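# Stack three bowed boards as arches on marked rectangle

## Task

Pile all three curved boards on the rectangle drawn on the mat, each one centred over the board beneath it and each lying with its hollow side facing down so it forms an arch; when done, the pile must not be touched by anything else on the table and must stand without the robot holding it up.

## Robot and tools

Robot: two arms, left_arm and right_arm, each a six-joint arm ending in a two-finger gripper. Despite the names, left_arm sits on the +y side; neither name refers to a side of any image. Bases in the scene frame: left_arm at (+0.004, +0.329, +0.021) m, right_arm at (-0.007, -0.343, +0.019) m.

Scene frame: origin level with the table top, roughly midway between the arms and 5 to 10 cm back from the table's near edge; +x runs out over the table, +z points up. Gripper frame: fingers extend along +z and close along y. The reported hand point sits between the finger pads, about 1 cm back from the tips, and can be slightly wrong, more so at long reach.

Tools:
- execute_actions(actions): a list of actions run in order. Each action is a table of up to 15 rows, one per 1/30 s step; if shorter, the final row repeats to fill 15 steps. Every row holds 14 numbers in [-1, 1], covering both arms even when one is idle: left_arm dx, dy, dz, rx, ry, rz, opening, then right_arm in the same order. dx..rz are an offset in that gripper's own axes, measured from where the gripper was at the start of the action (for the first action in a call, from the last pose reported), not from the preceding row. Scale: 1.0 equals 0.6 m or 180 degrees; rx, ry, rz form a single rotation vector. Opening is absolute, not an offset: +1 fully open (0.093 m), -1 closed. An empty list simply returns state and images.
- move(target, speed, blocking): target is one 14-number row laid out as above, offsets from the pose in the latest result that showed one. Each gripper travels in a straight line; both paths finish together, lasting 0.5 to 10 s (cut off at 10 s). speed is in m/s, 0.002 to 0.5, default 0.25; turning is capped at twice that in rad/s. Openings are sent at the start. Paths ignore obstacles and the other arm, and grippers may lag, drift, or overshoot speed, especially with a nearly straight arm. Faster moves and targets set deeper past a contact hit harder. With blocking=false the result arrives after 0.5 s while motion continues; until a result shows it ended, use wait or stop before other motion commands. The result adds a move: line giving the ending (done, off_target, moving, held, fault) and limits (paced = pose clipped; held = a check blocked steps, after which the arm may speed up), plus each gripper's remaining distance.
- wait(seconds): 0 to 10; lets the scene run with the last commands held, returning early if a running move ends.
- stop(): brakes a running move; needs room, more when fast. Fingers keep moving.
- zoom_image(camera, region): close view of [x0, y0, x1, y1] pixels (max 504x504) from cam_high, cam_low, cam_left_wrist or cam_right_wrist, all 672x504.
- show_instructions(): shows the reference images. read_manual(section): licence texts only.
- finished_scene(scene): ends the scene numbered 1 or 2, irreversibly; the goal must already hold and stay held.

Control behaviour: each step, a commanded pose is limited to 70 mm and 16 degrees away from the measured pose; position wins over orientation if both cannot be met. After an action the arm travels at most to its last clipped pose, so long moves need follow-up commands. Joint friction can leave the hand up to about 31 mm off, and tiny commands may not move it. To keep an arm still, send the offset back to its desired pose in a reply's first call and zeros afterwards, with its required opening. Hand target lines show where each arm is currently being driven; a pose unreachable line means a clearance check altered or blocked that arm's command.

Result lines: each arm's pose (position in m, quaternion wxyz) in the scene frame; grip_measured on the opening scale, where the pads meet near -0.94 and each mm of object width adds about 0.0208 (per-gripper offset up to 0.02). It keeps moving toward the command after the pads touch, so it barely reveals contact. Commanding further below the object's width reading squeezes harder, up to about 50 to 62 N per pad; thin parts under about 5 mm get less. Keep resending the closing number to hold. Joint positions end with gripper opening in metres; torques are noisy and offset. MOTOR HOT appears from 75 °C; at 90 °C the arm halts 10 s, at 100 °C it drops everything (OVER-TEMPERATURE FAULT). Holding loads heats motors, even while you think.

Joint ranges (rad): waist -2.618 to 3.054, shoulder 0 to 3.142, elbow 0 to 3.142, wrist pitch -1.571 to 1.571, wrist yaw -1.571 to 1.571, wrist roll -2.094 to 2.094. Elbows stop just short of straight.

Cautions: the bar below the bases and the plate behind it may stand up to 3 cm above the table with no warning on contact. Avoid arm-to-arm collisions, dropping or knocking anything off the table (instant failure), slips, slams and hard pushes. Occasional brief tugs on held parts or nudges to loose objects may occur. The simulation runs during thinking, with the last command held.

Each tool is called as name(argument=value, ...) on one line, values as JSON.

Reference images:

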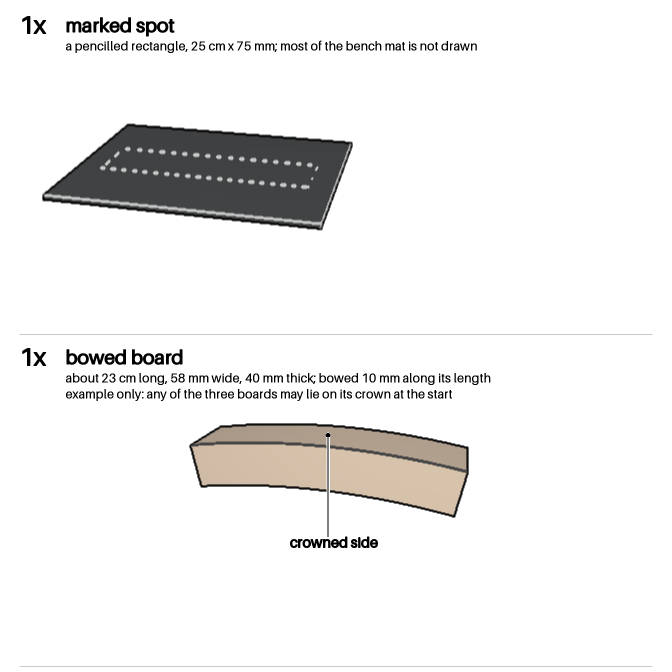

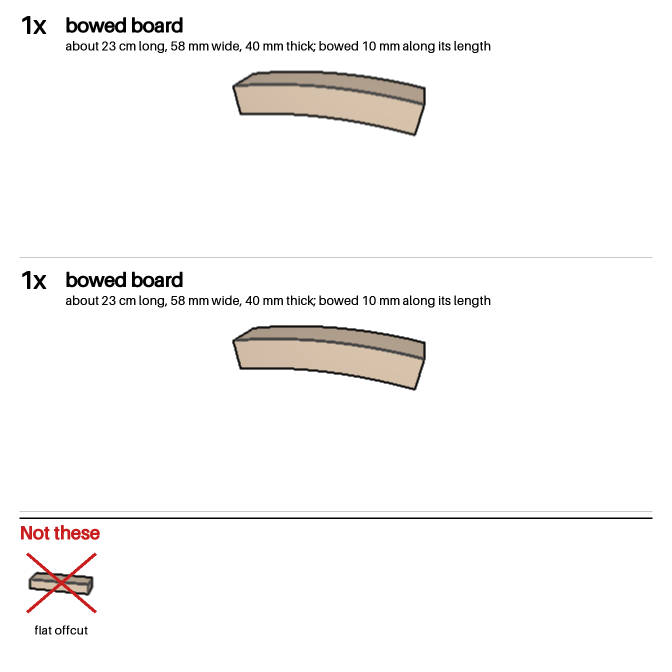

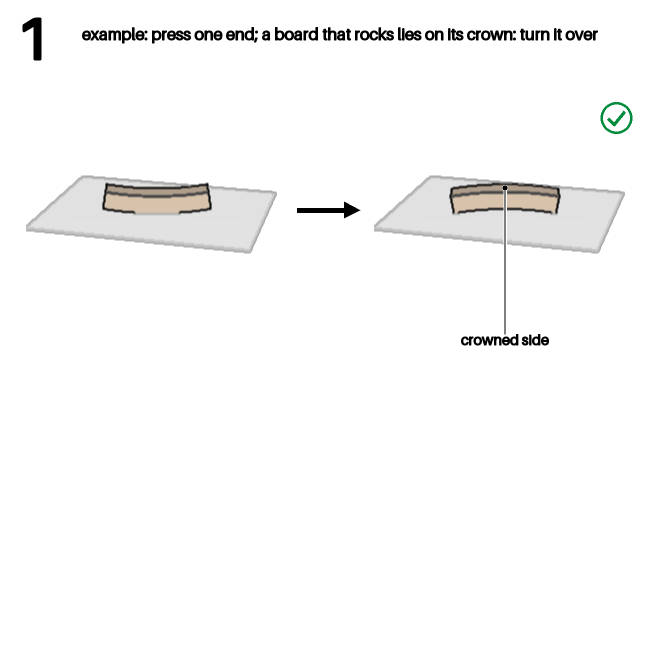

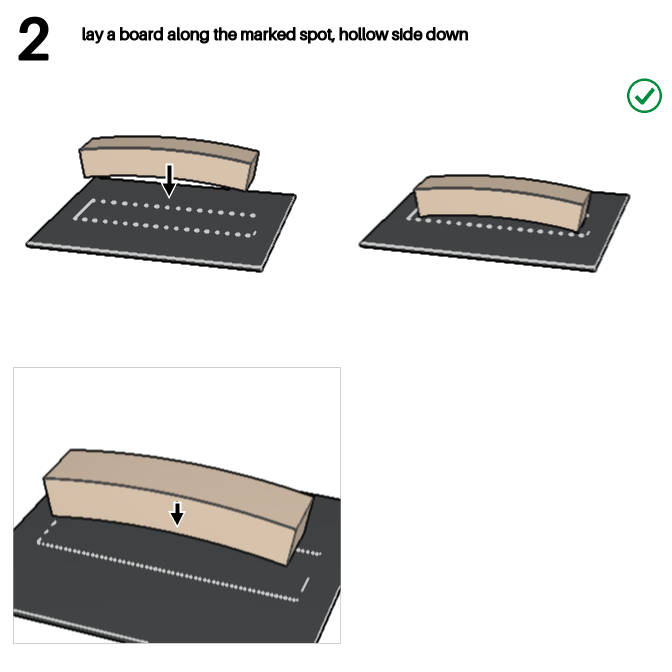

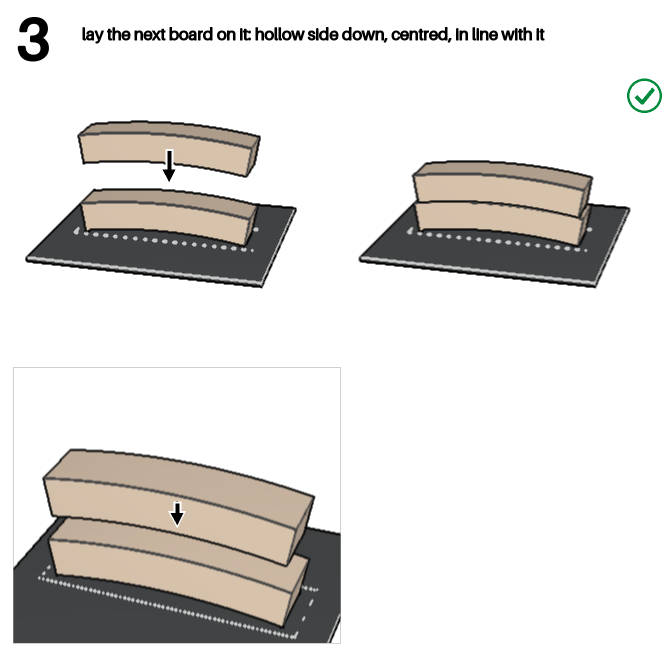

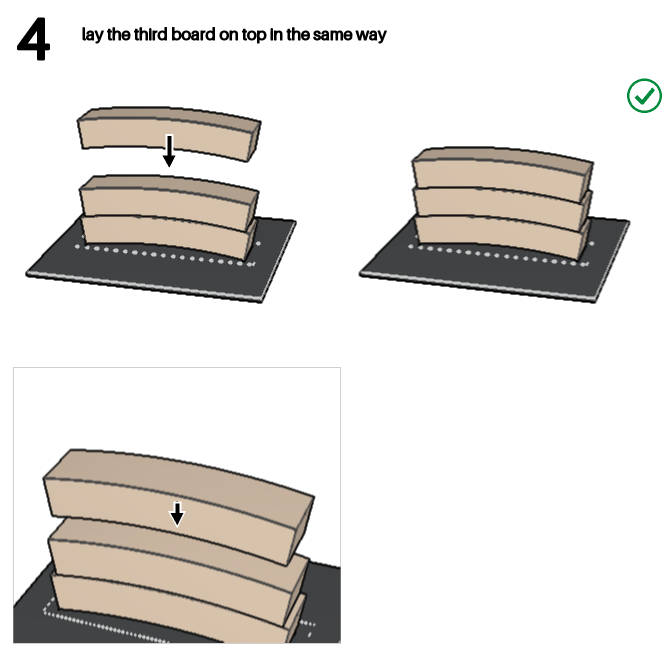

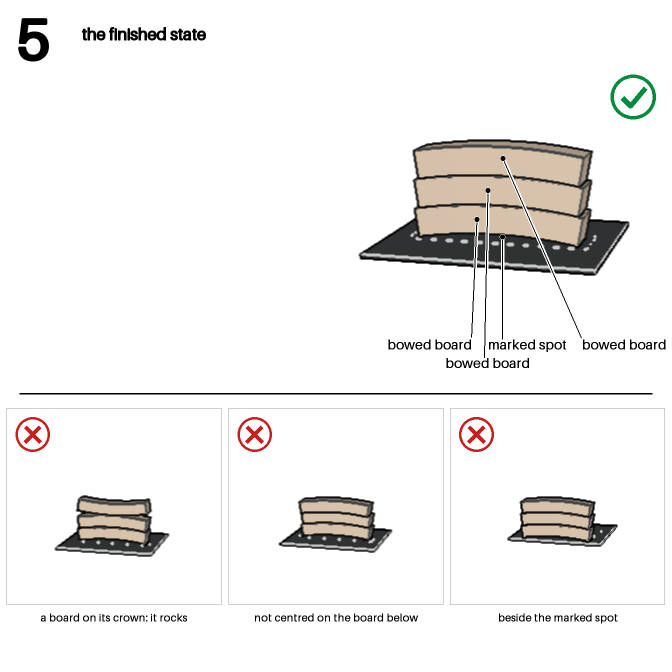

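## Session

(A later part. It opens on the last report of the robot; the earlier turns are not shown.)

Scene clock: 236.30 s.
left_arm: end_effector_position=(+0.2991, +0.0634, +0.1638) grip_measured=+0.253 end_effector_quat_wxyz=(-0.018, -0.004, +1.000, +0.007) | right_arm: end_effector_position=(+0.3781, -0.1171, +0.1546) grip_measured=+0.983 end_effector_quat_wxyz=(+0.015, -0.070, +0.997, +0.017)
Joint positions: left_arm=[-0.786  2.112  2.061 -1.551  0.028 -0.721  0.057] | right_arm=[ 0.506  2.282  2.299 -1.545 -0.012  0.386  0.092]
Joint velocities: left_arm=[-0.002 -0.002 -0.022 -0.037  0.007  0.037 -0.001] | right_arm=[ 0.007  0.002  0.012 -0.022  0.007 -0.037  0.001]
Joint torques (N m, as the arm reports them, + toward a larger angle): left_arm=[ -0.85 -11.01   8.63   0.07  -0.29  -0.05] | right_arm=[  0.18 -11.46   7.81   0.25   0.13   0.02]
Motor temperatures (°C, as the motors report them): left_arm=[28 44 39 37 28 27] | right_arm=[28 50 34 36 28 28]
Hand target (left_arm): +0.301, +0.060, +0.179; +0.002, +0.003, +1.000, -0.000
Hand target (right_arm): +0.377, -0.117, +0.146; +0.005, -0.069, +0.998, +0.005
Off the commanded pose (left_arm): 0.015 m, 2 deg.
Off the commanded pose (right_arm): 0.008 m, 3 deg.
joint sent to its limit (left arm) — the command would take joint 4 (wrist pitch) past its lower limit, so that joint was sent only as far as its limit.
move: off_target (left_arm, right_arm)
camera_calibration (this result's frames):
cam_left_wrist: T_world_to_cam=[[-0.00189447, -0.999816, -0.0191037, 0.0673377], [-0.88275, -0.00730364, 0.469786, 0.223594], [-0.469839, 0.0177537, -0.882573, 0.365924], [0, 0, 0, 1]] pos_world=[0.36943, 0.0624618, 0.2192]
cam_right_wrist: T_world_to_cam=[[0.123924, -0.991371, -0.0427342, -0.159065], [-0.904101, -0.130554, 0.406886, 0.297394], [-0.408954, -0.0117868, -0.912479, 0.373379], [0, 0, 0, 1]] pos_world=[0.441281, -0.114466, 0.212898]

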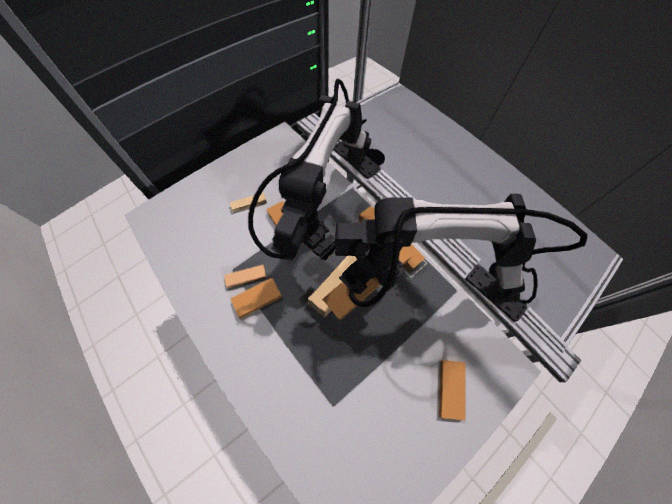

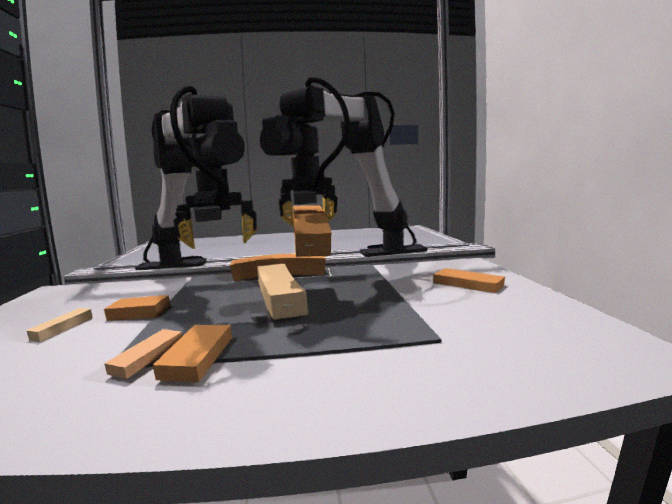

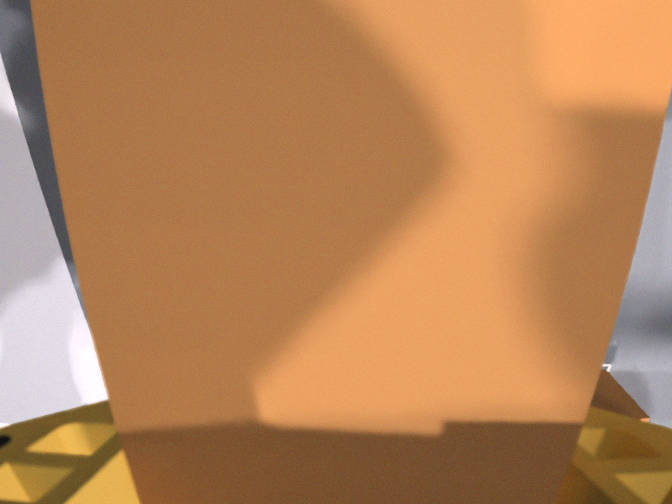

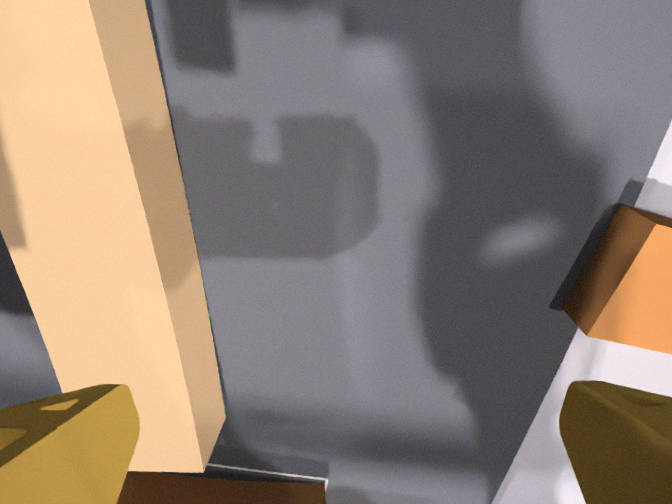

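move(target=[0.265,-0.062,0.07,-0.005,-0.025,0.503,-0.2,0,-0.2,0.03,0,0,0,1], speed=0.2)

zoom_image(camera="cam_high", region=[340, 180, 460, 290])

zoom_image(camera="cam_low", region=[200, 200, 360, 300])

Scene clock: 245.77 s.
left_arm: end_effector_position=(+0.1389, +0.0329, +0.1157) grip_measured=+0.253 end_effector_quat_wxyz=(-0.012, +0.702, +0.712, +0.012) | right_arm: end_effector_position=(+0.3994, -0.2338, +0.1346) grip_measured=+0.983 end_effector_quat_wxyz=(+0.016, -0.069, +0.997, +0.011)
Joint positions: left_arm=[-1.212  1.794  1.433 -1.229 -0.002  0.417  0.057] | right_arm=[ 0.238  2.133  1.978 -1.379 -0.011  0.12   0.092]
Joint velocities: left_arm=[-0.022  0.002 -0.012 -0.095 -0.066  0.007  0.001] | right_arm=[-0.007  0.002 -0.007 -0.022 -0.007  0.022  0.   ]
Joint torques (N m, as the arm reports them, + toward a larger angle): left_arm=[ -0.7  -10.54   5.61   0.5   -0.06  -0.04] | right_arm=[ -0.57 -14.09   5.11   0.49  -0.16  -0.05]
Motor temperatures (°C, as the motors report them): left_arm=[28 47 40 34 28 27] | right_arm=[28 51 34 34 28 28]
Hand target (left_arm): +0.140, +0.026, +0.126; +0.018, +0.708, +0.706, +0.002
Hand target (right_arm): +0.398, -0.236, +0.134; +0.017, -0.070, +0.997, +0.015
Off the commanded pose (left_arm): 0.014 m, 4 deg.
Off the commanded pose (right_arm): 0.005 m, 1 deg.
move: off_target (left_arm)
camera_calibration (this result's frames):
cam_left_wrist: T_world_to_cam=[[-0.999978, -0.00444029, -0.00497904, 0.139778], [-0.00625249, 0.884057, 0.467337, -0.0462283], [0.00232664, 0.467358, -0.884065, 0.168473], [0, 0, 0, 1]] pos_world=[0.139094, -0.0372479, 0.171241]
cam_right_wrist: T_world_to_cam=[[0.122602, -0.991988, -0.0304842, -0.279479], [-0.905157, -0.124362, 0.406478, 0.311491], [-0.407012, -0.0222421, -0.913152, 0.359417], [0, 0, 0, 1]] pos_world=[0.462501, -0.230508, 0.193068]

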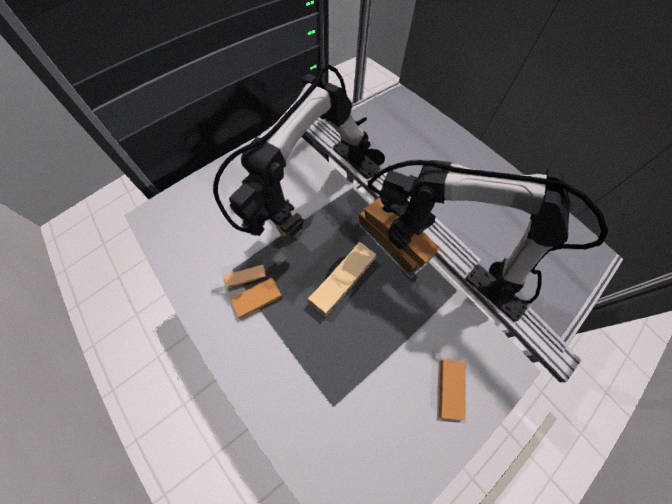

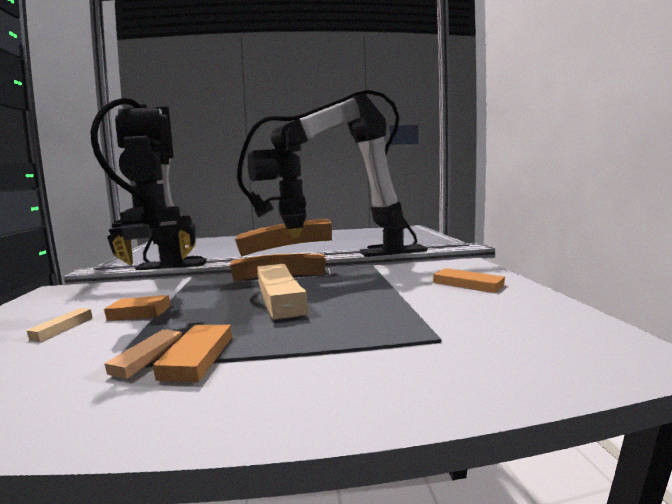

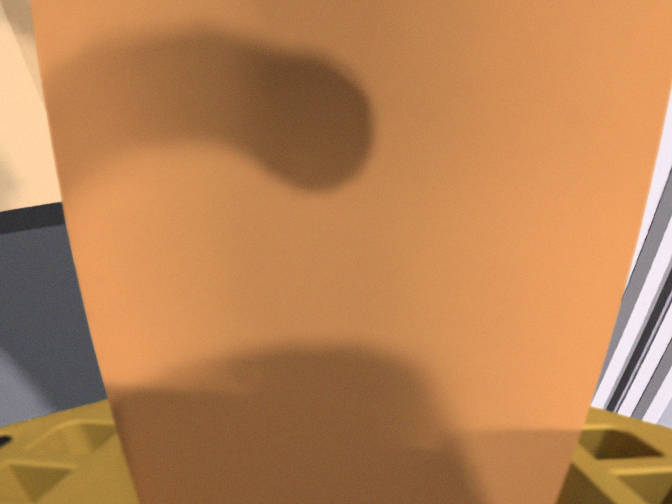

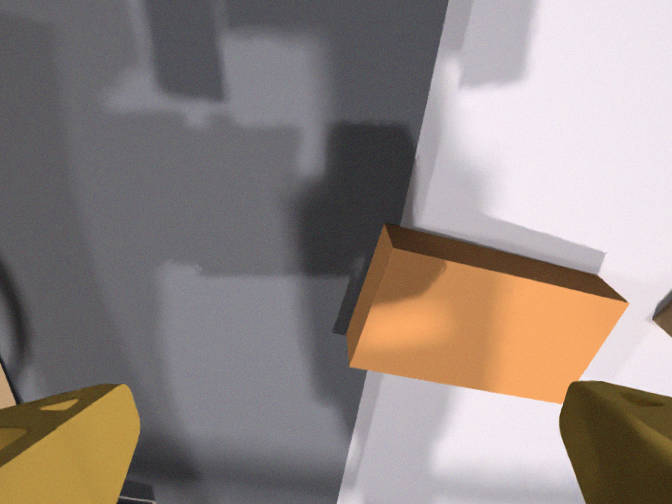

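Region (340, 180, 460, 290) of cam_high's 672x504 image, scaled by 4.200, with more detail than that image has; it fills the top 462 rows of this view, and the rest is white.

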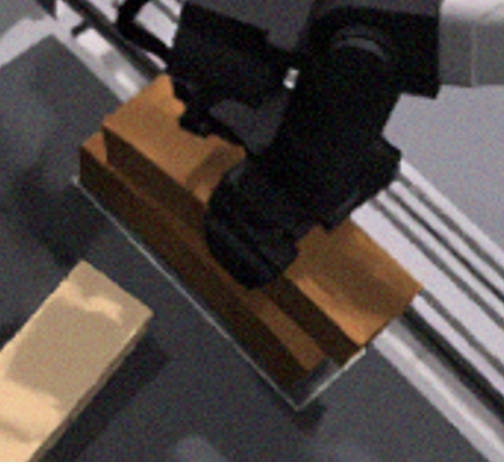

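Region (200, 200, 360, 300) of cam_low's 672x504 image, scaled by 3.150, with more detail than that image has; it fills the top 315 rows of this view, and the rest is white.

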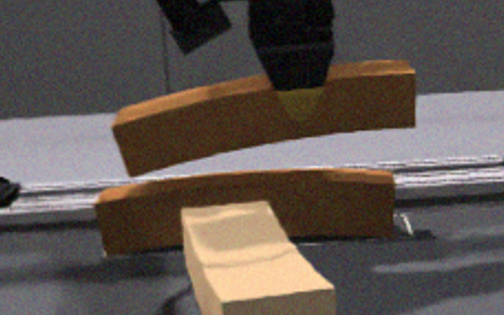

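move(target=[-0.035,0,0.02,0,-0.05,0,-0.2,0,0,0,0,0,0,1], speed=0.06)

zoom_image(camera="cam_high", region=[340, 180, 460, 290])

zoom_image(camera="cam_low", region=[200, 200, 360, 300])

Scene clock: 251.47 s.
left_arm: end_effector_position=(+0.1355, +0.0218, +0.0912) grip_measured=+0.253 end_effector_quat_wxyz=(+0.012, +0.703, +0.710, -0.022) | right_arm: end_effector_position=(+0.3995, -0.2338, +0.1346) grip_measured=+0.983 end_effector_quat_wxyz=(+0.016, -0.070, +0.997, +0.011)
Joint positions: left_arm=[-1.212  1.781  1.316 -1.057  0.045  0.419  0.057] | right_arm=[ 0.238  2.133  1.978 -1.379 -0.011  0.119  0.092]
Joint velocities: left_arm=[-0.012 -0.002 -0.002  0.022 -0.051 -0.007  0.   ] | right_arm=[ 0.002  0.002 -0.007 -0.022  0.037 -0.037 -0.001]
Joint torques (N m, as the arm reports them, + toward a larger angle): left_arm=[  0.65 -10.39   5.7    0.72   0.11  -0.13] | right_arm=[  0.01 -12.98   6.75   0.43  -0.08  -0.01]
Motor temperatures (°C, as the motors report them): left_arm=[28 48 39 33 28 27] | right_arm=[28 51 34 34 28 28]
Hand target (left_arm): +0.139, +0.013, +0.103; +0.044, +0.701, +0.710, -0.043
Hand target (right_arm): +0.399, -0.234, +0.135; +0.016, -0.069, +0.997, +0.011
Off the commanded pose (left_arm): 0.016 m, 4 deg.
Off the commanded pose (right_arm): 0.000 m, 0 deg.
move: off_target (left_arm)
camera_calibration (this result's frames):
cam_left_wrist: T_world_to_cam=[[-0.999958, -0.00056819, 0.00911247, 0.134873], [0.00305222, 0.919836, 0.39229, -0.0202158], [-0.00860488, 0.392302, -0.919796, 0.158399], [0, 0, 0, 1]] pos_world=[0.136292, -0.0434682, 0.152396]
cam_right_wrist: T_world_to_cam=[[0.123368, -0.991892, -0.03051, -0.279747], [-0.90522, -0.12508, 0.406118, 0.31148], [-0.406641, -0.0224837, -0.913311, 0.359273], [0, 0, 0, 1]] pos_world=[0.462565, -0.230441, 0.193096]

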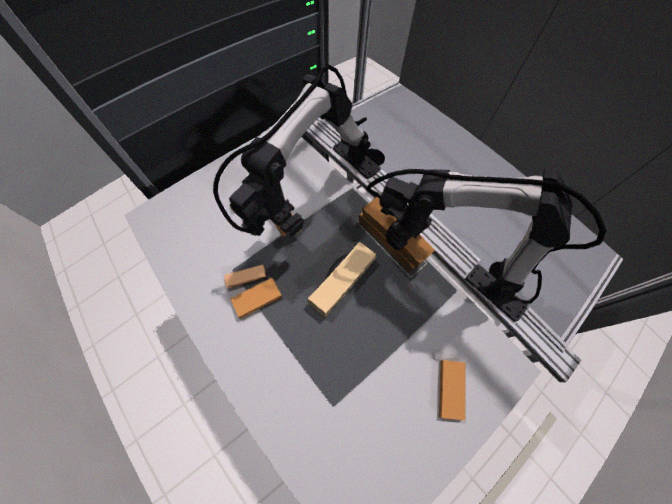

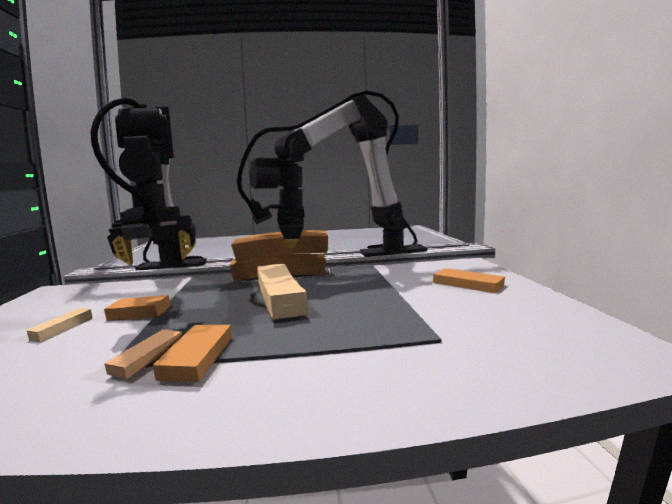

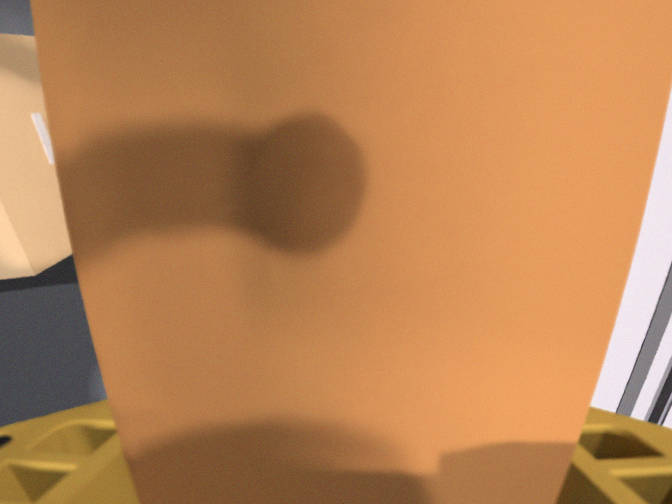

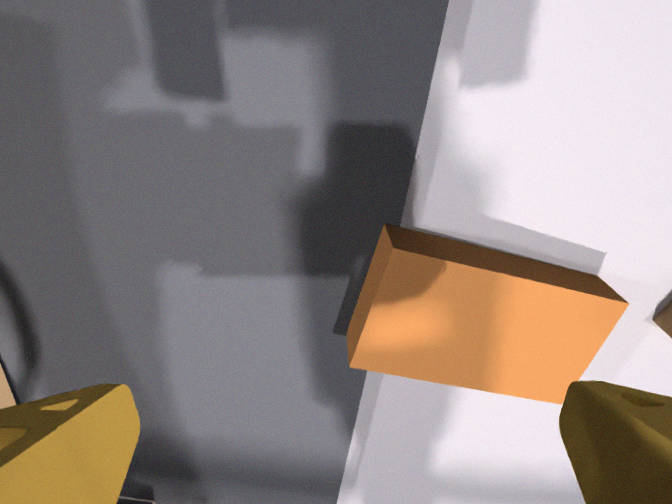

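Region (340, 180, 460, 290) of cam_high's 672x504 image, scaled by 4.200, with more detail than that image has; it fills the top 462 rows of this view, and the rest is white.

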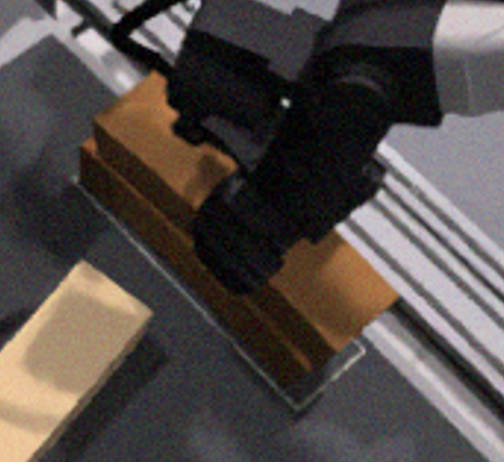

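Region (200, 200, 360, 300) of cam_low's 672x504 image, scaled by 3.150, with more detail than that image has; it fills the top 315 rows of this view, and the rest is white.

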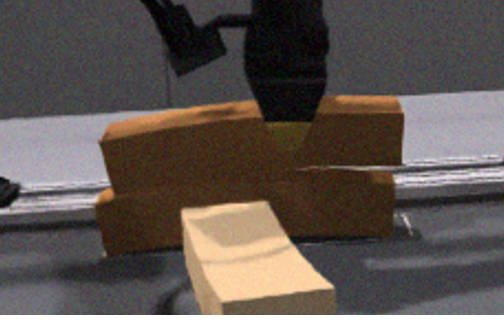

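move(target=[-0.025,0.02,-0.02,0,-0.03,0,-0.2,0,0,0,0,0,0,1], speed=0.05)

zoom_image(camera="cam_high", region=[340, 180, 460, 290])

zoom_image(camera="cam_low", region=[200, 200, 360, 300])

Scene clock: 256.53 s.
left_arm: end_effector_position=(+0.1396, +0.0221, +0.0915) grip_measured=+0.253 end_effector_quat_wxyz=(+0.012, +0.704, +0.709, -0.034) | right_arm: end_effector_position=(+0.3995, -0.2338, +0.1346) grip_measured=+0.983 end_effector_quat_wxyz=(+0.016, -0.070, +0.997, +0.011)
Joint positions: left_arm=[-1.189  1.781  1.316 -1.052  0.068  0.444  0.057] | right_arm=[ 0.238  2.133  1.978 -1.379 -0.011  0.119  0.092]
Joint velocities: left_arm=[ 0.002  0.002 -0.017 -0.037 -0.007  0.007 -0.001] | right_arm=[ 0.017  0.007 -0.012  0.037  0.022  0.022  0.   ]
Joint torques (N m, as the arm reports them, + toward a larger angle): left_arm=[ 1.17 -8.96  7.58  0.68  0.17 -0.03] | right_arm=[ -0.15 -12.82   6.76   0.4   -0.03   0.07]
Motor temperatures (°C, as the motors report them): left_arm=[28 48 39 33 28 27] | right_arm=[28 51 34 33 28 28]
Hand target (left_arm): +0.148, +0.008, +0.104; +0.046, +0.702, +0.709, -0.055
Hand target (right_arm): +0.400, -0.234, +0.135; +0.016, -0.070, +0.997, +0.011
Off the commanded pose (left_arm): 0.021 m, 5 deg.
Off the commanded pose (right_arm): 0.000 m, 0 deg.
move: off_target (left_arm)
camera_calibration (this result's frames):
cam_left_wrist: T_world_to_cam=[[-0.999666, 0.00182583, 0.0257938, 0.137312], [0.011446, 0.925704, 0.378075, -0.0205914], [-0.0231871, 0.378244, -0.925416, 0.16148], [0, 0, 0, 1]] pos_world=[0.141246, -0.0422681, 0.15368]
cam_right_wrist: T_world_to_cam=[[0.123368, -0.991892, -0.03051, -0.279747], [-0.90522, -0.12508, 0.406118, 0.31148], [-0.406641, -0.0224837, -0.913311, 0.359273], [0, 0, 0, 1]] pos_world=[0.462565, -0.230441, 0.193096]

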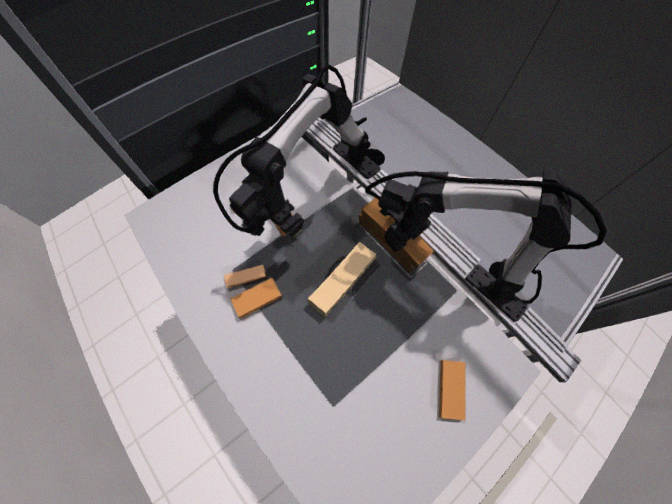

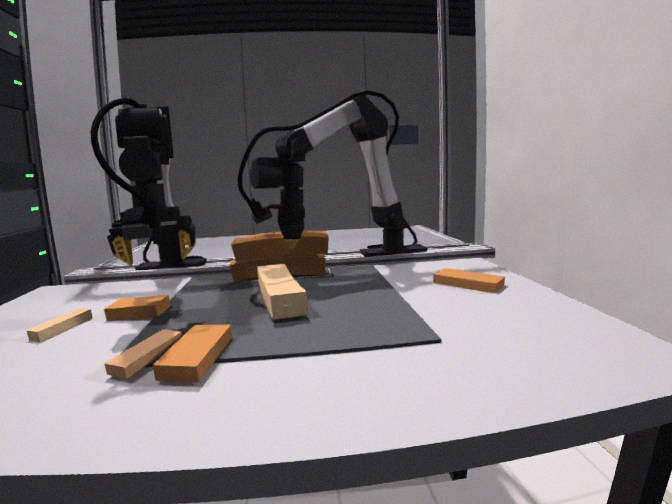

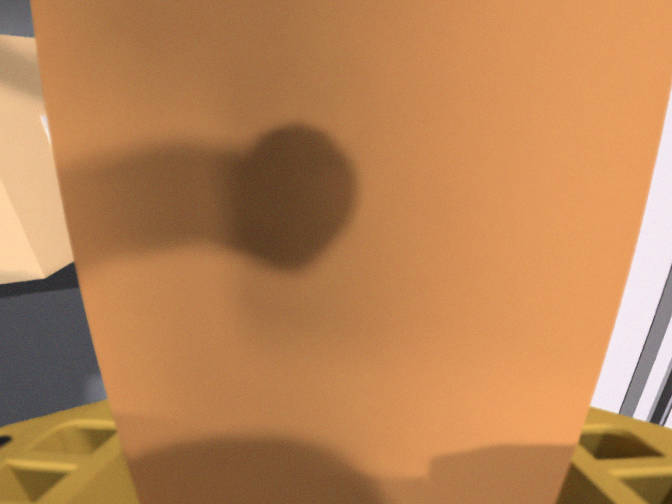

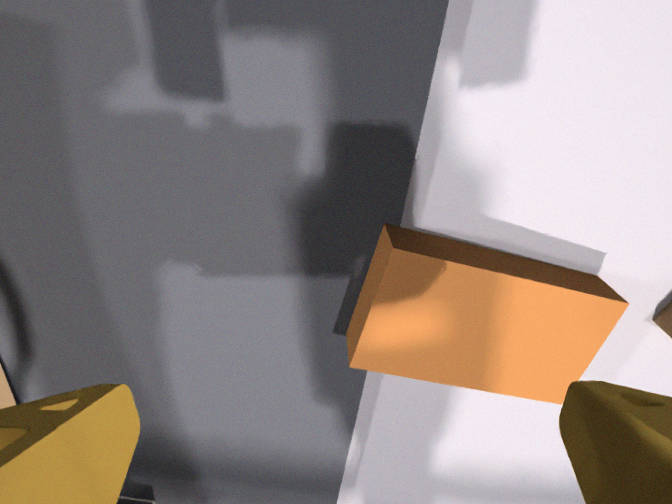

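Region (340, 180, 460, 290) of cam_high's 672x504 image, scaled by 4.200, with more detail than that image has; it fills the top 462 rows of this view, and the rest is white.

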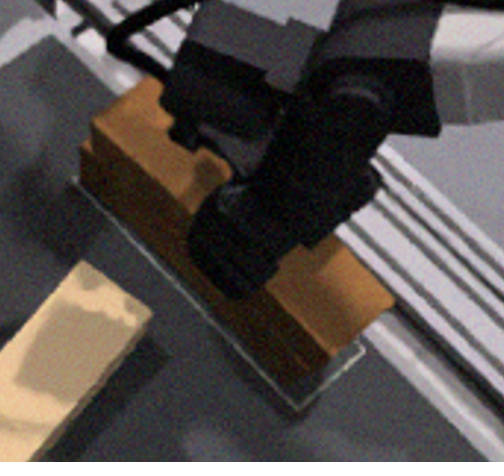

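Region (200, 200, 360, 300) of cam_low's 672x504 image, scaled by 3.150, with more detail than that image has; it fills the top 315 rows of this view, and the rest is white.

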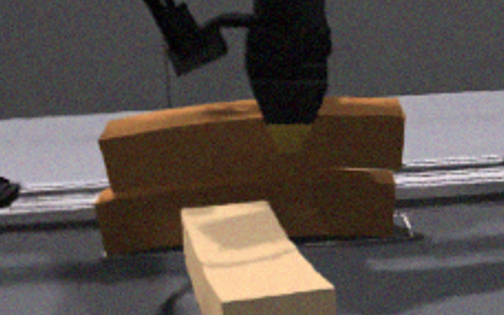

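Stiction in y; command larger.

move(target=[-0.04,0.005,-0.03,0,-0.02,0,-0.2,0,0,0,0,0,0,1], speed=0.04)

zoom_image(camera="cam_high", region=[340, 180, 460, 290])

zoom_image(camera="cam_low", region=[200, 200, 360, 300])

Scene clock: 262.50 s.
left_arm: end_effector_position=(+0.1433, +0.0112, +0.0977) grip_measured=+0.253 end_effector_quat_wxyz=(+0.018, +0.702, +0.710, -0.040) | right_arm: end_effector_position=(+0.3995, -0.2338, +0.1346) grip_measured=+0.983 end_effector_quat_wxyz=(+0.016, -0.070, +0.997, +0.011)
Joint positions: left_arm=[-1.189  1.804  1.369 -1.066  0.076  0.439  0.057] | right_arm=[ 0.238  2.133  1.978 -1.379 -0.011  0.119  0.092]
Joint velocities: left_arm=[-0.012  0.012 -0.007 -0.066 -0.007  0.051 -0.   ] | right_arm=[-0.012 -0.022 -0.017 -0.022  0.022 -0.037 -0.001]
Joint torques (N m, as the arm reports them, + toward a larger angle): left_arm=[-0.26 -8.48  8.85  0.42  0.18 -0.15] | right_arm=[ -0.13 -12.93   6.65   0.4   -0.05   0.02]
Motor temperatures (°C, as the motors report them): left_arm=[28 48 40 33 28 27] | right_arm=[28 52 34 33 28 28]
Hand target (left_arm): +0.143, -0.000, +0.111; +0.034, +0.703, +0.709, -0.056
Hand target (right_arm): +0.400, -0.234, +0.135; +0.016, -0.070, +0.997, +0.011
Off the commanded pose (left_arm): 0.018 m, 3 deg.
Off the commanded pose (right_arm): 0.000 m, 0 deg.
move: off_target (left_arm)
camera_calibration (this result's frames):
cam_left_wrist: T_world_to_cam=[[-0.999658, -0.00131823, 0.0261033, 0.14094], [0.00822439, 0.932128, 0.362036, -0.0109909], [-0.0248089, 0.362127, -0.931799, 0.172429], [0, 0, 0, 1]] pos_world=[0.14526, -0.0520106, 0.16097]
cam_right_wrist: T_world_to_cam=[[0.123368, -0.991892, -0.03051, -0.279747], [-0.90522, -0.12508, 0.406118, 0.31148], [-0.406641, -0.0224837, -0.913311, 0.359273], [0, 0, 0, 1]] pos_world=[0.462565, -0.230441, 0.193096]

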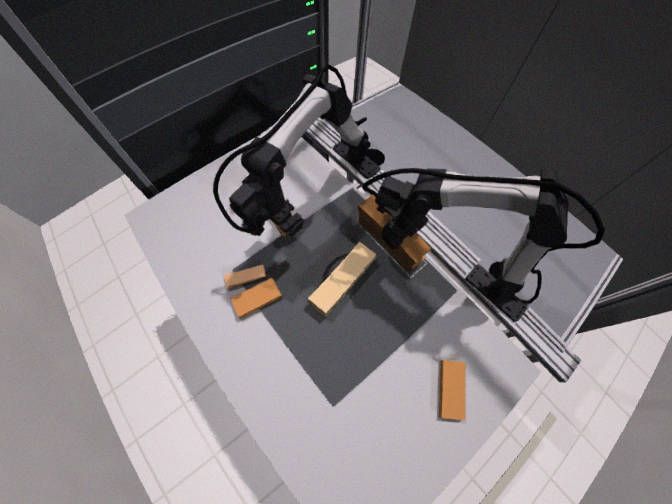

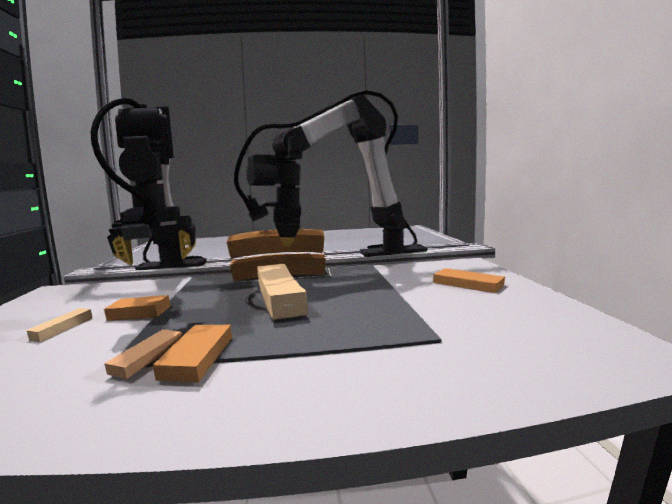

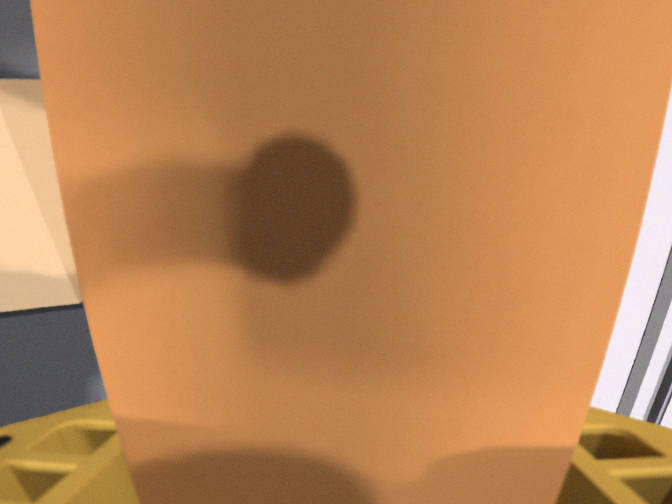

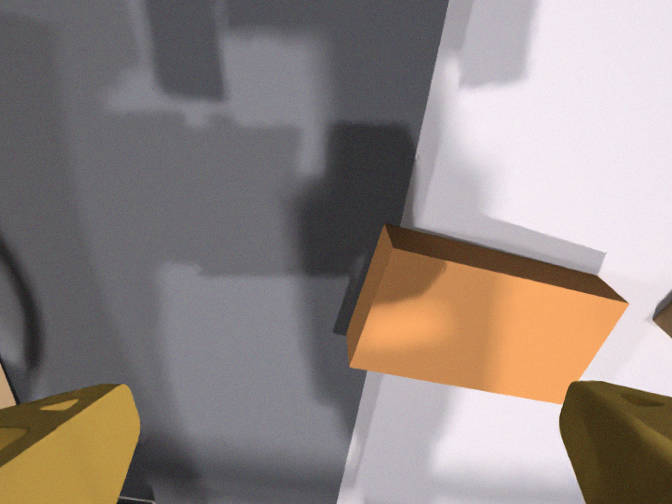

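Region (340, 180, 460, 290) of cam_high's 672x504 image, scaled by 4.200, with more detail than that image has; it fills the top 462 rows of this view, and the rest is white.

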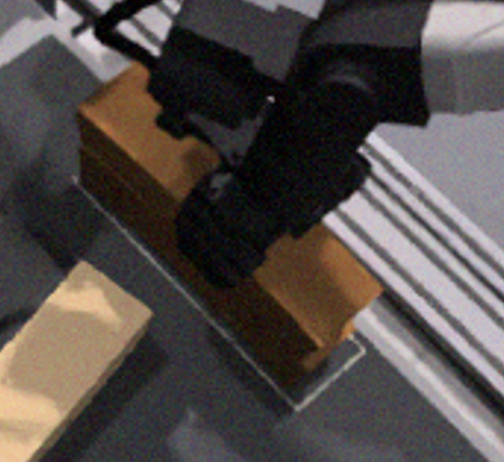

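Region (200, 200, 360, 300) of cam_low's 672x504 image, scaled by 3.150, with more detail than that image has; it fills the top 315 rows of this view, and the rest is white.

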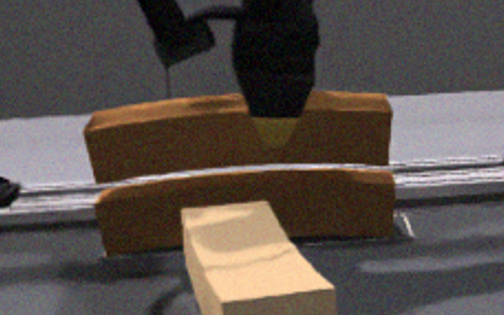

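move(target=[0.0,-0.003,0.01,0,0,0,-0.2,0,0,0,0,0,0,1], speed=0.03)

zoom_image(camera="cam_low", region=[200, 200, 360, 300])

Scene clock: 265.40 s.
left_arm: end_effector_position=(+0.1409, +0.0173, +0.0891) grip_measured=+0.253 end_effector_quat_wxyz=(+0.003, +0.702, +0.712, -0.033) | right_arm: end_effector_position=(+0.3995, -0.2338, +0.1346) grip_measured=+0.983 end_effector_quat_wxyz=(+0.016, -0.070, +0.997, +0.011)
Joint positions: left_arm=[-1.189  1.816  1.352 -1.069  0.073  0.438  0.057] | right_arm=[ 0.238  2.133  1.978 -1.379 -0.011  0.119  0.092]
Joint velocities: left_arm=[-0.012 -0.017 -0.012 -0.022  0.037 -0.022 -0.   ] | right_arm=[ 0.007 -0.002 -0.012 -0.022 -0.037 -0.051 -0.   ]
Joint torques (N m, as the arm reports them, + toward a larger angle): left_arm=[-0.63 -8.67  5.72  0.58  0.01 -0.11] | right_arm=[ -0.21 -12.69   6.76   0.4   -0.04   0.04]
Motor temperatures (°C, as the motors report them): left_arm=[28 48 40 32 28 27] | right_arm=[28 52 34 33 28 28]
Hand target (left_arm): +0.141, +0.011, +0.092; +0.018, +0.703, +0.710, -0.040
Hand target (right_arm): +0.400, -0.234, +0.135; +0.016, -0.070, +0.997, +0.011
Off the commanded pose (left_arm): 0.007 m, 2 deg.
Off the commanded pose (right_arm): 0.000 m, 0 deg.
move: done
camera_calibration (this result's frames):
cam_left_wrist: T_world_to_cam=[[-0.999248, -0.00395816, 0.0385624, 0.137621], [0.0114244, 0.920524, 0.39052, -0.0163405], [-0.0370433, 0.390667, -0.919787, 0.162313], [0, 0, 0, 1]] pos_world=[0.143717, -0.0478236, 0.150367]
cam_right_wrist: T_world_to_cam=[[0.123368, -0.991892, -0.03051, -0.279747], [-0.90522, -0.12508, 0.406118, 0.31148], [-0.406641, -0.0224837, -0.913311, 0.359273], [0, 0, 0, 1]] pos_world=[0.462565, -0.230441, 0.193096]

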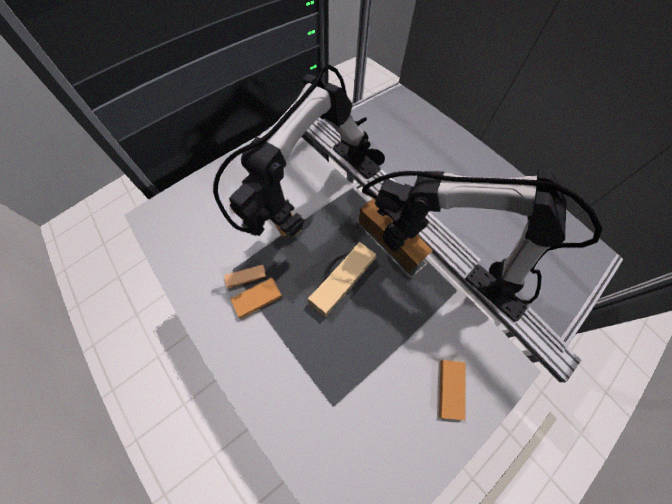

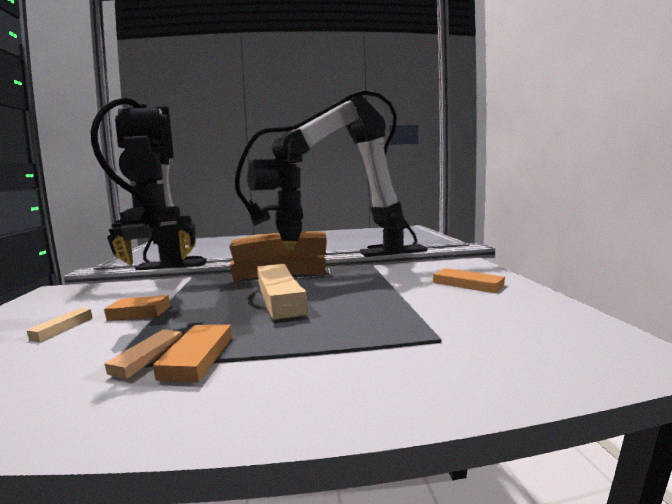

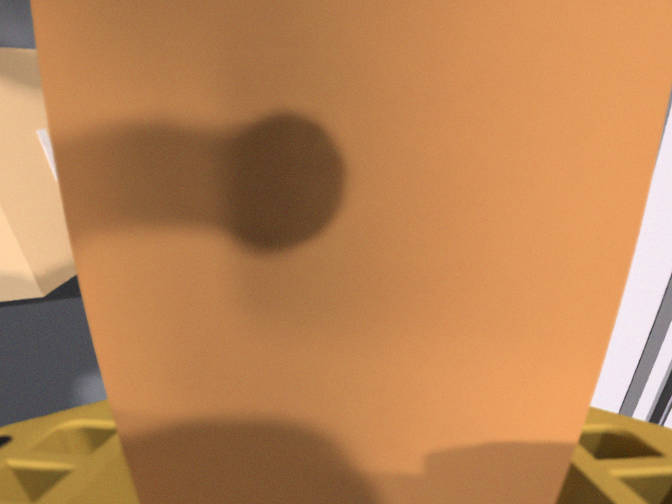

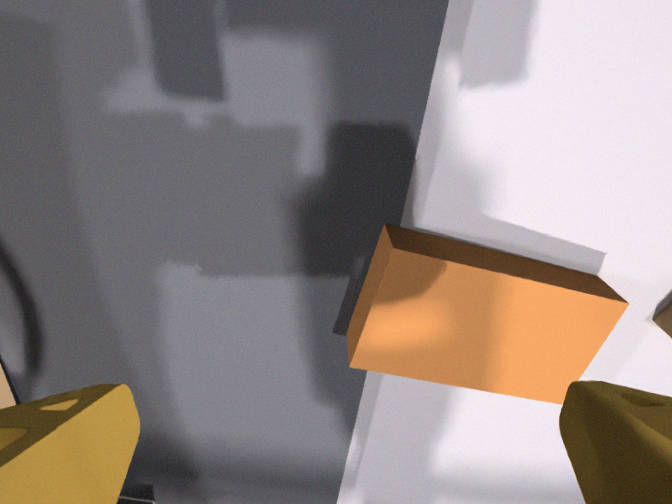

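Region (200, 200, 360, 300) of cam_low's 672x504 image, scaled by 3.150, with more detail than that image has; it fills the top 315 rows of this view, and the rest is white.

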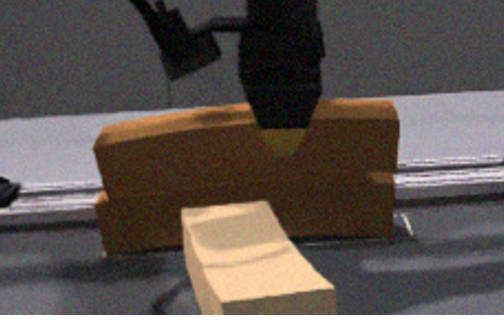

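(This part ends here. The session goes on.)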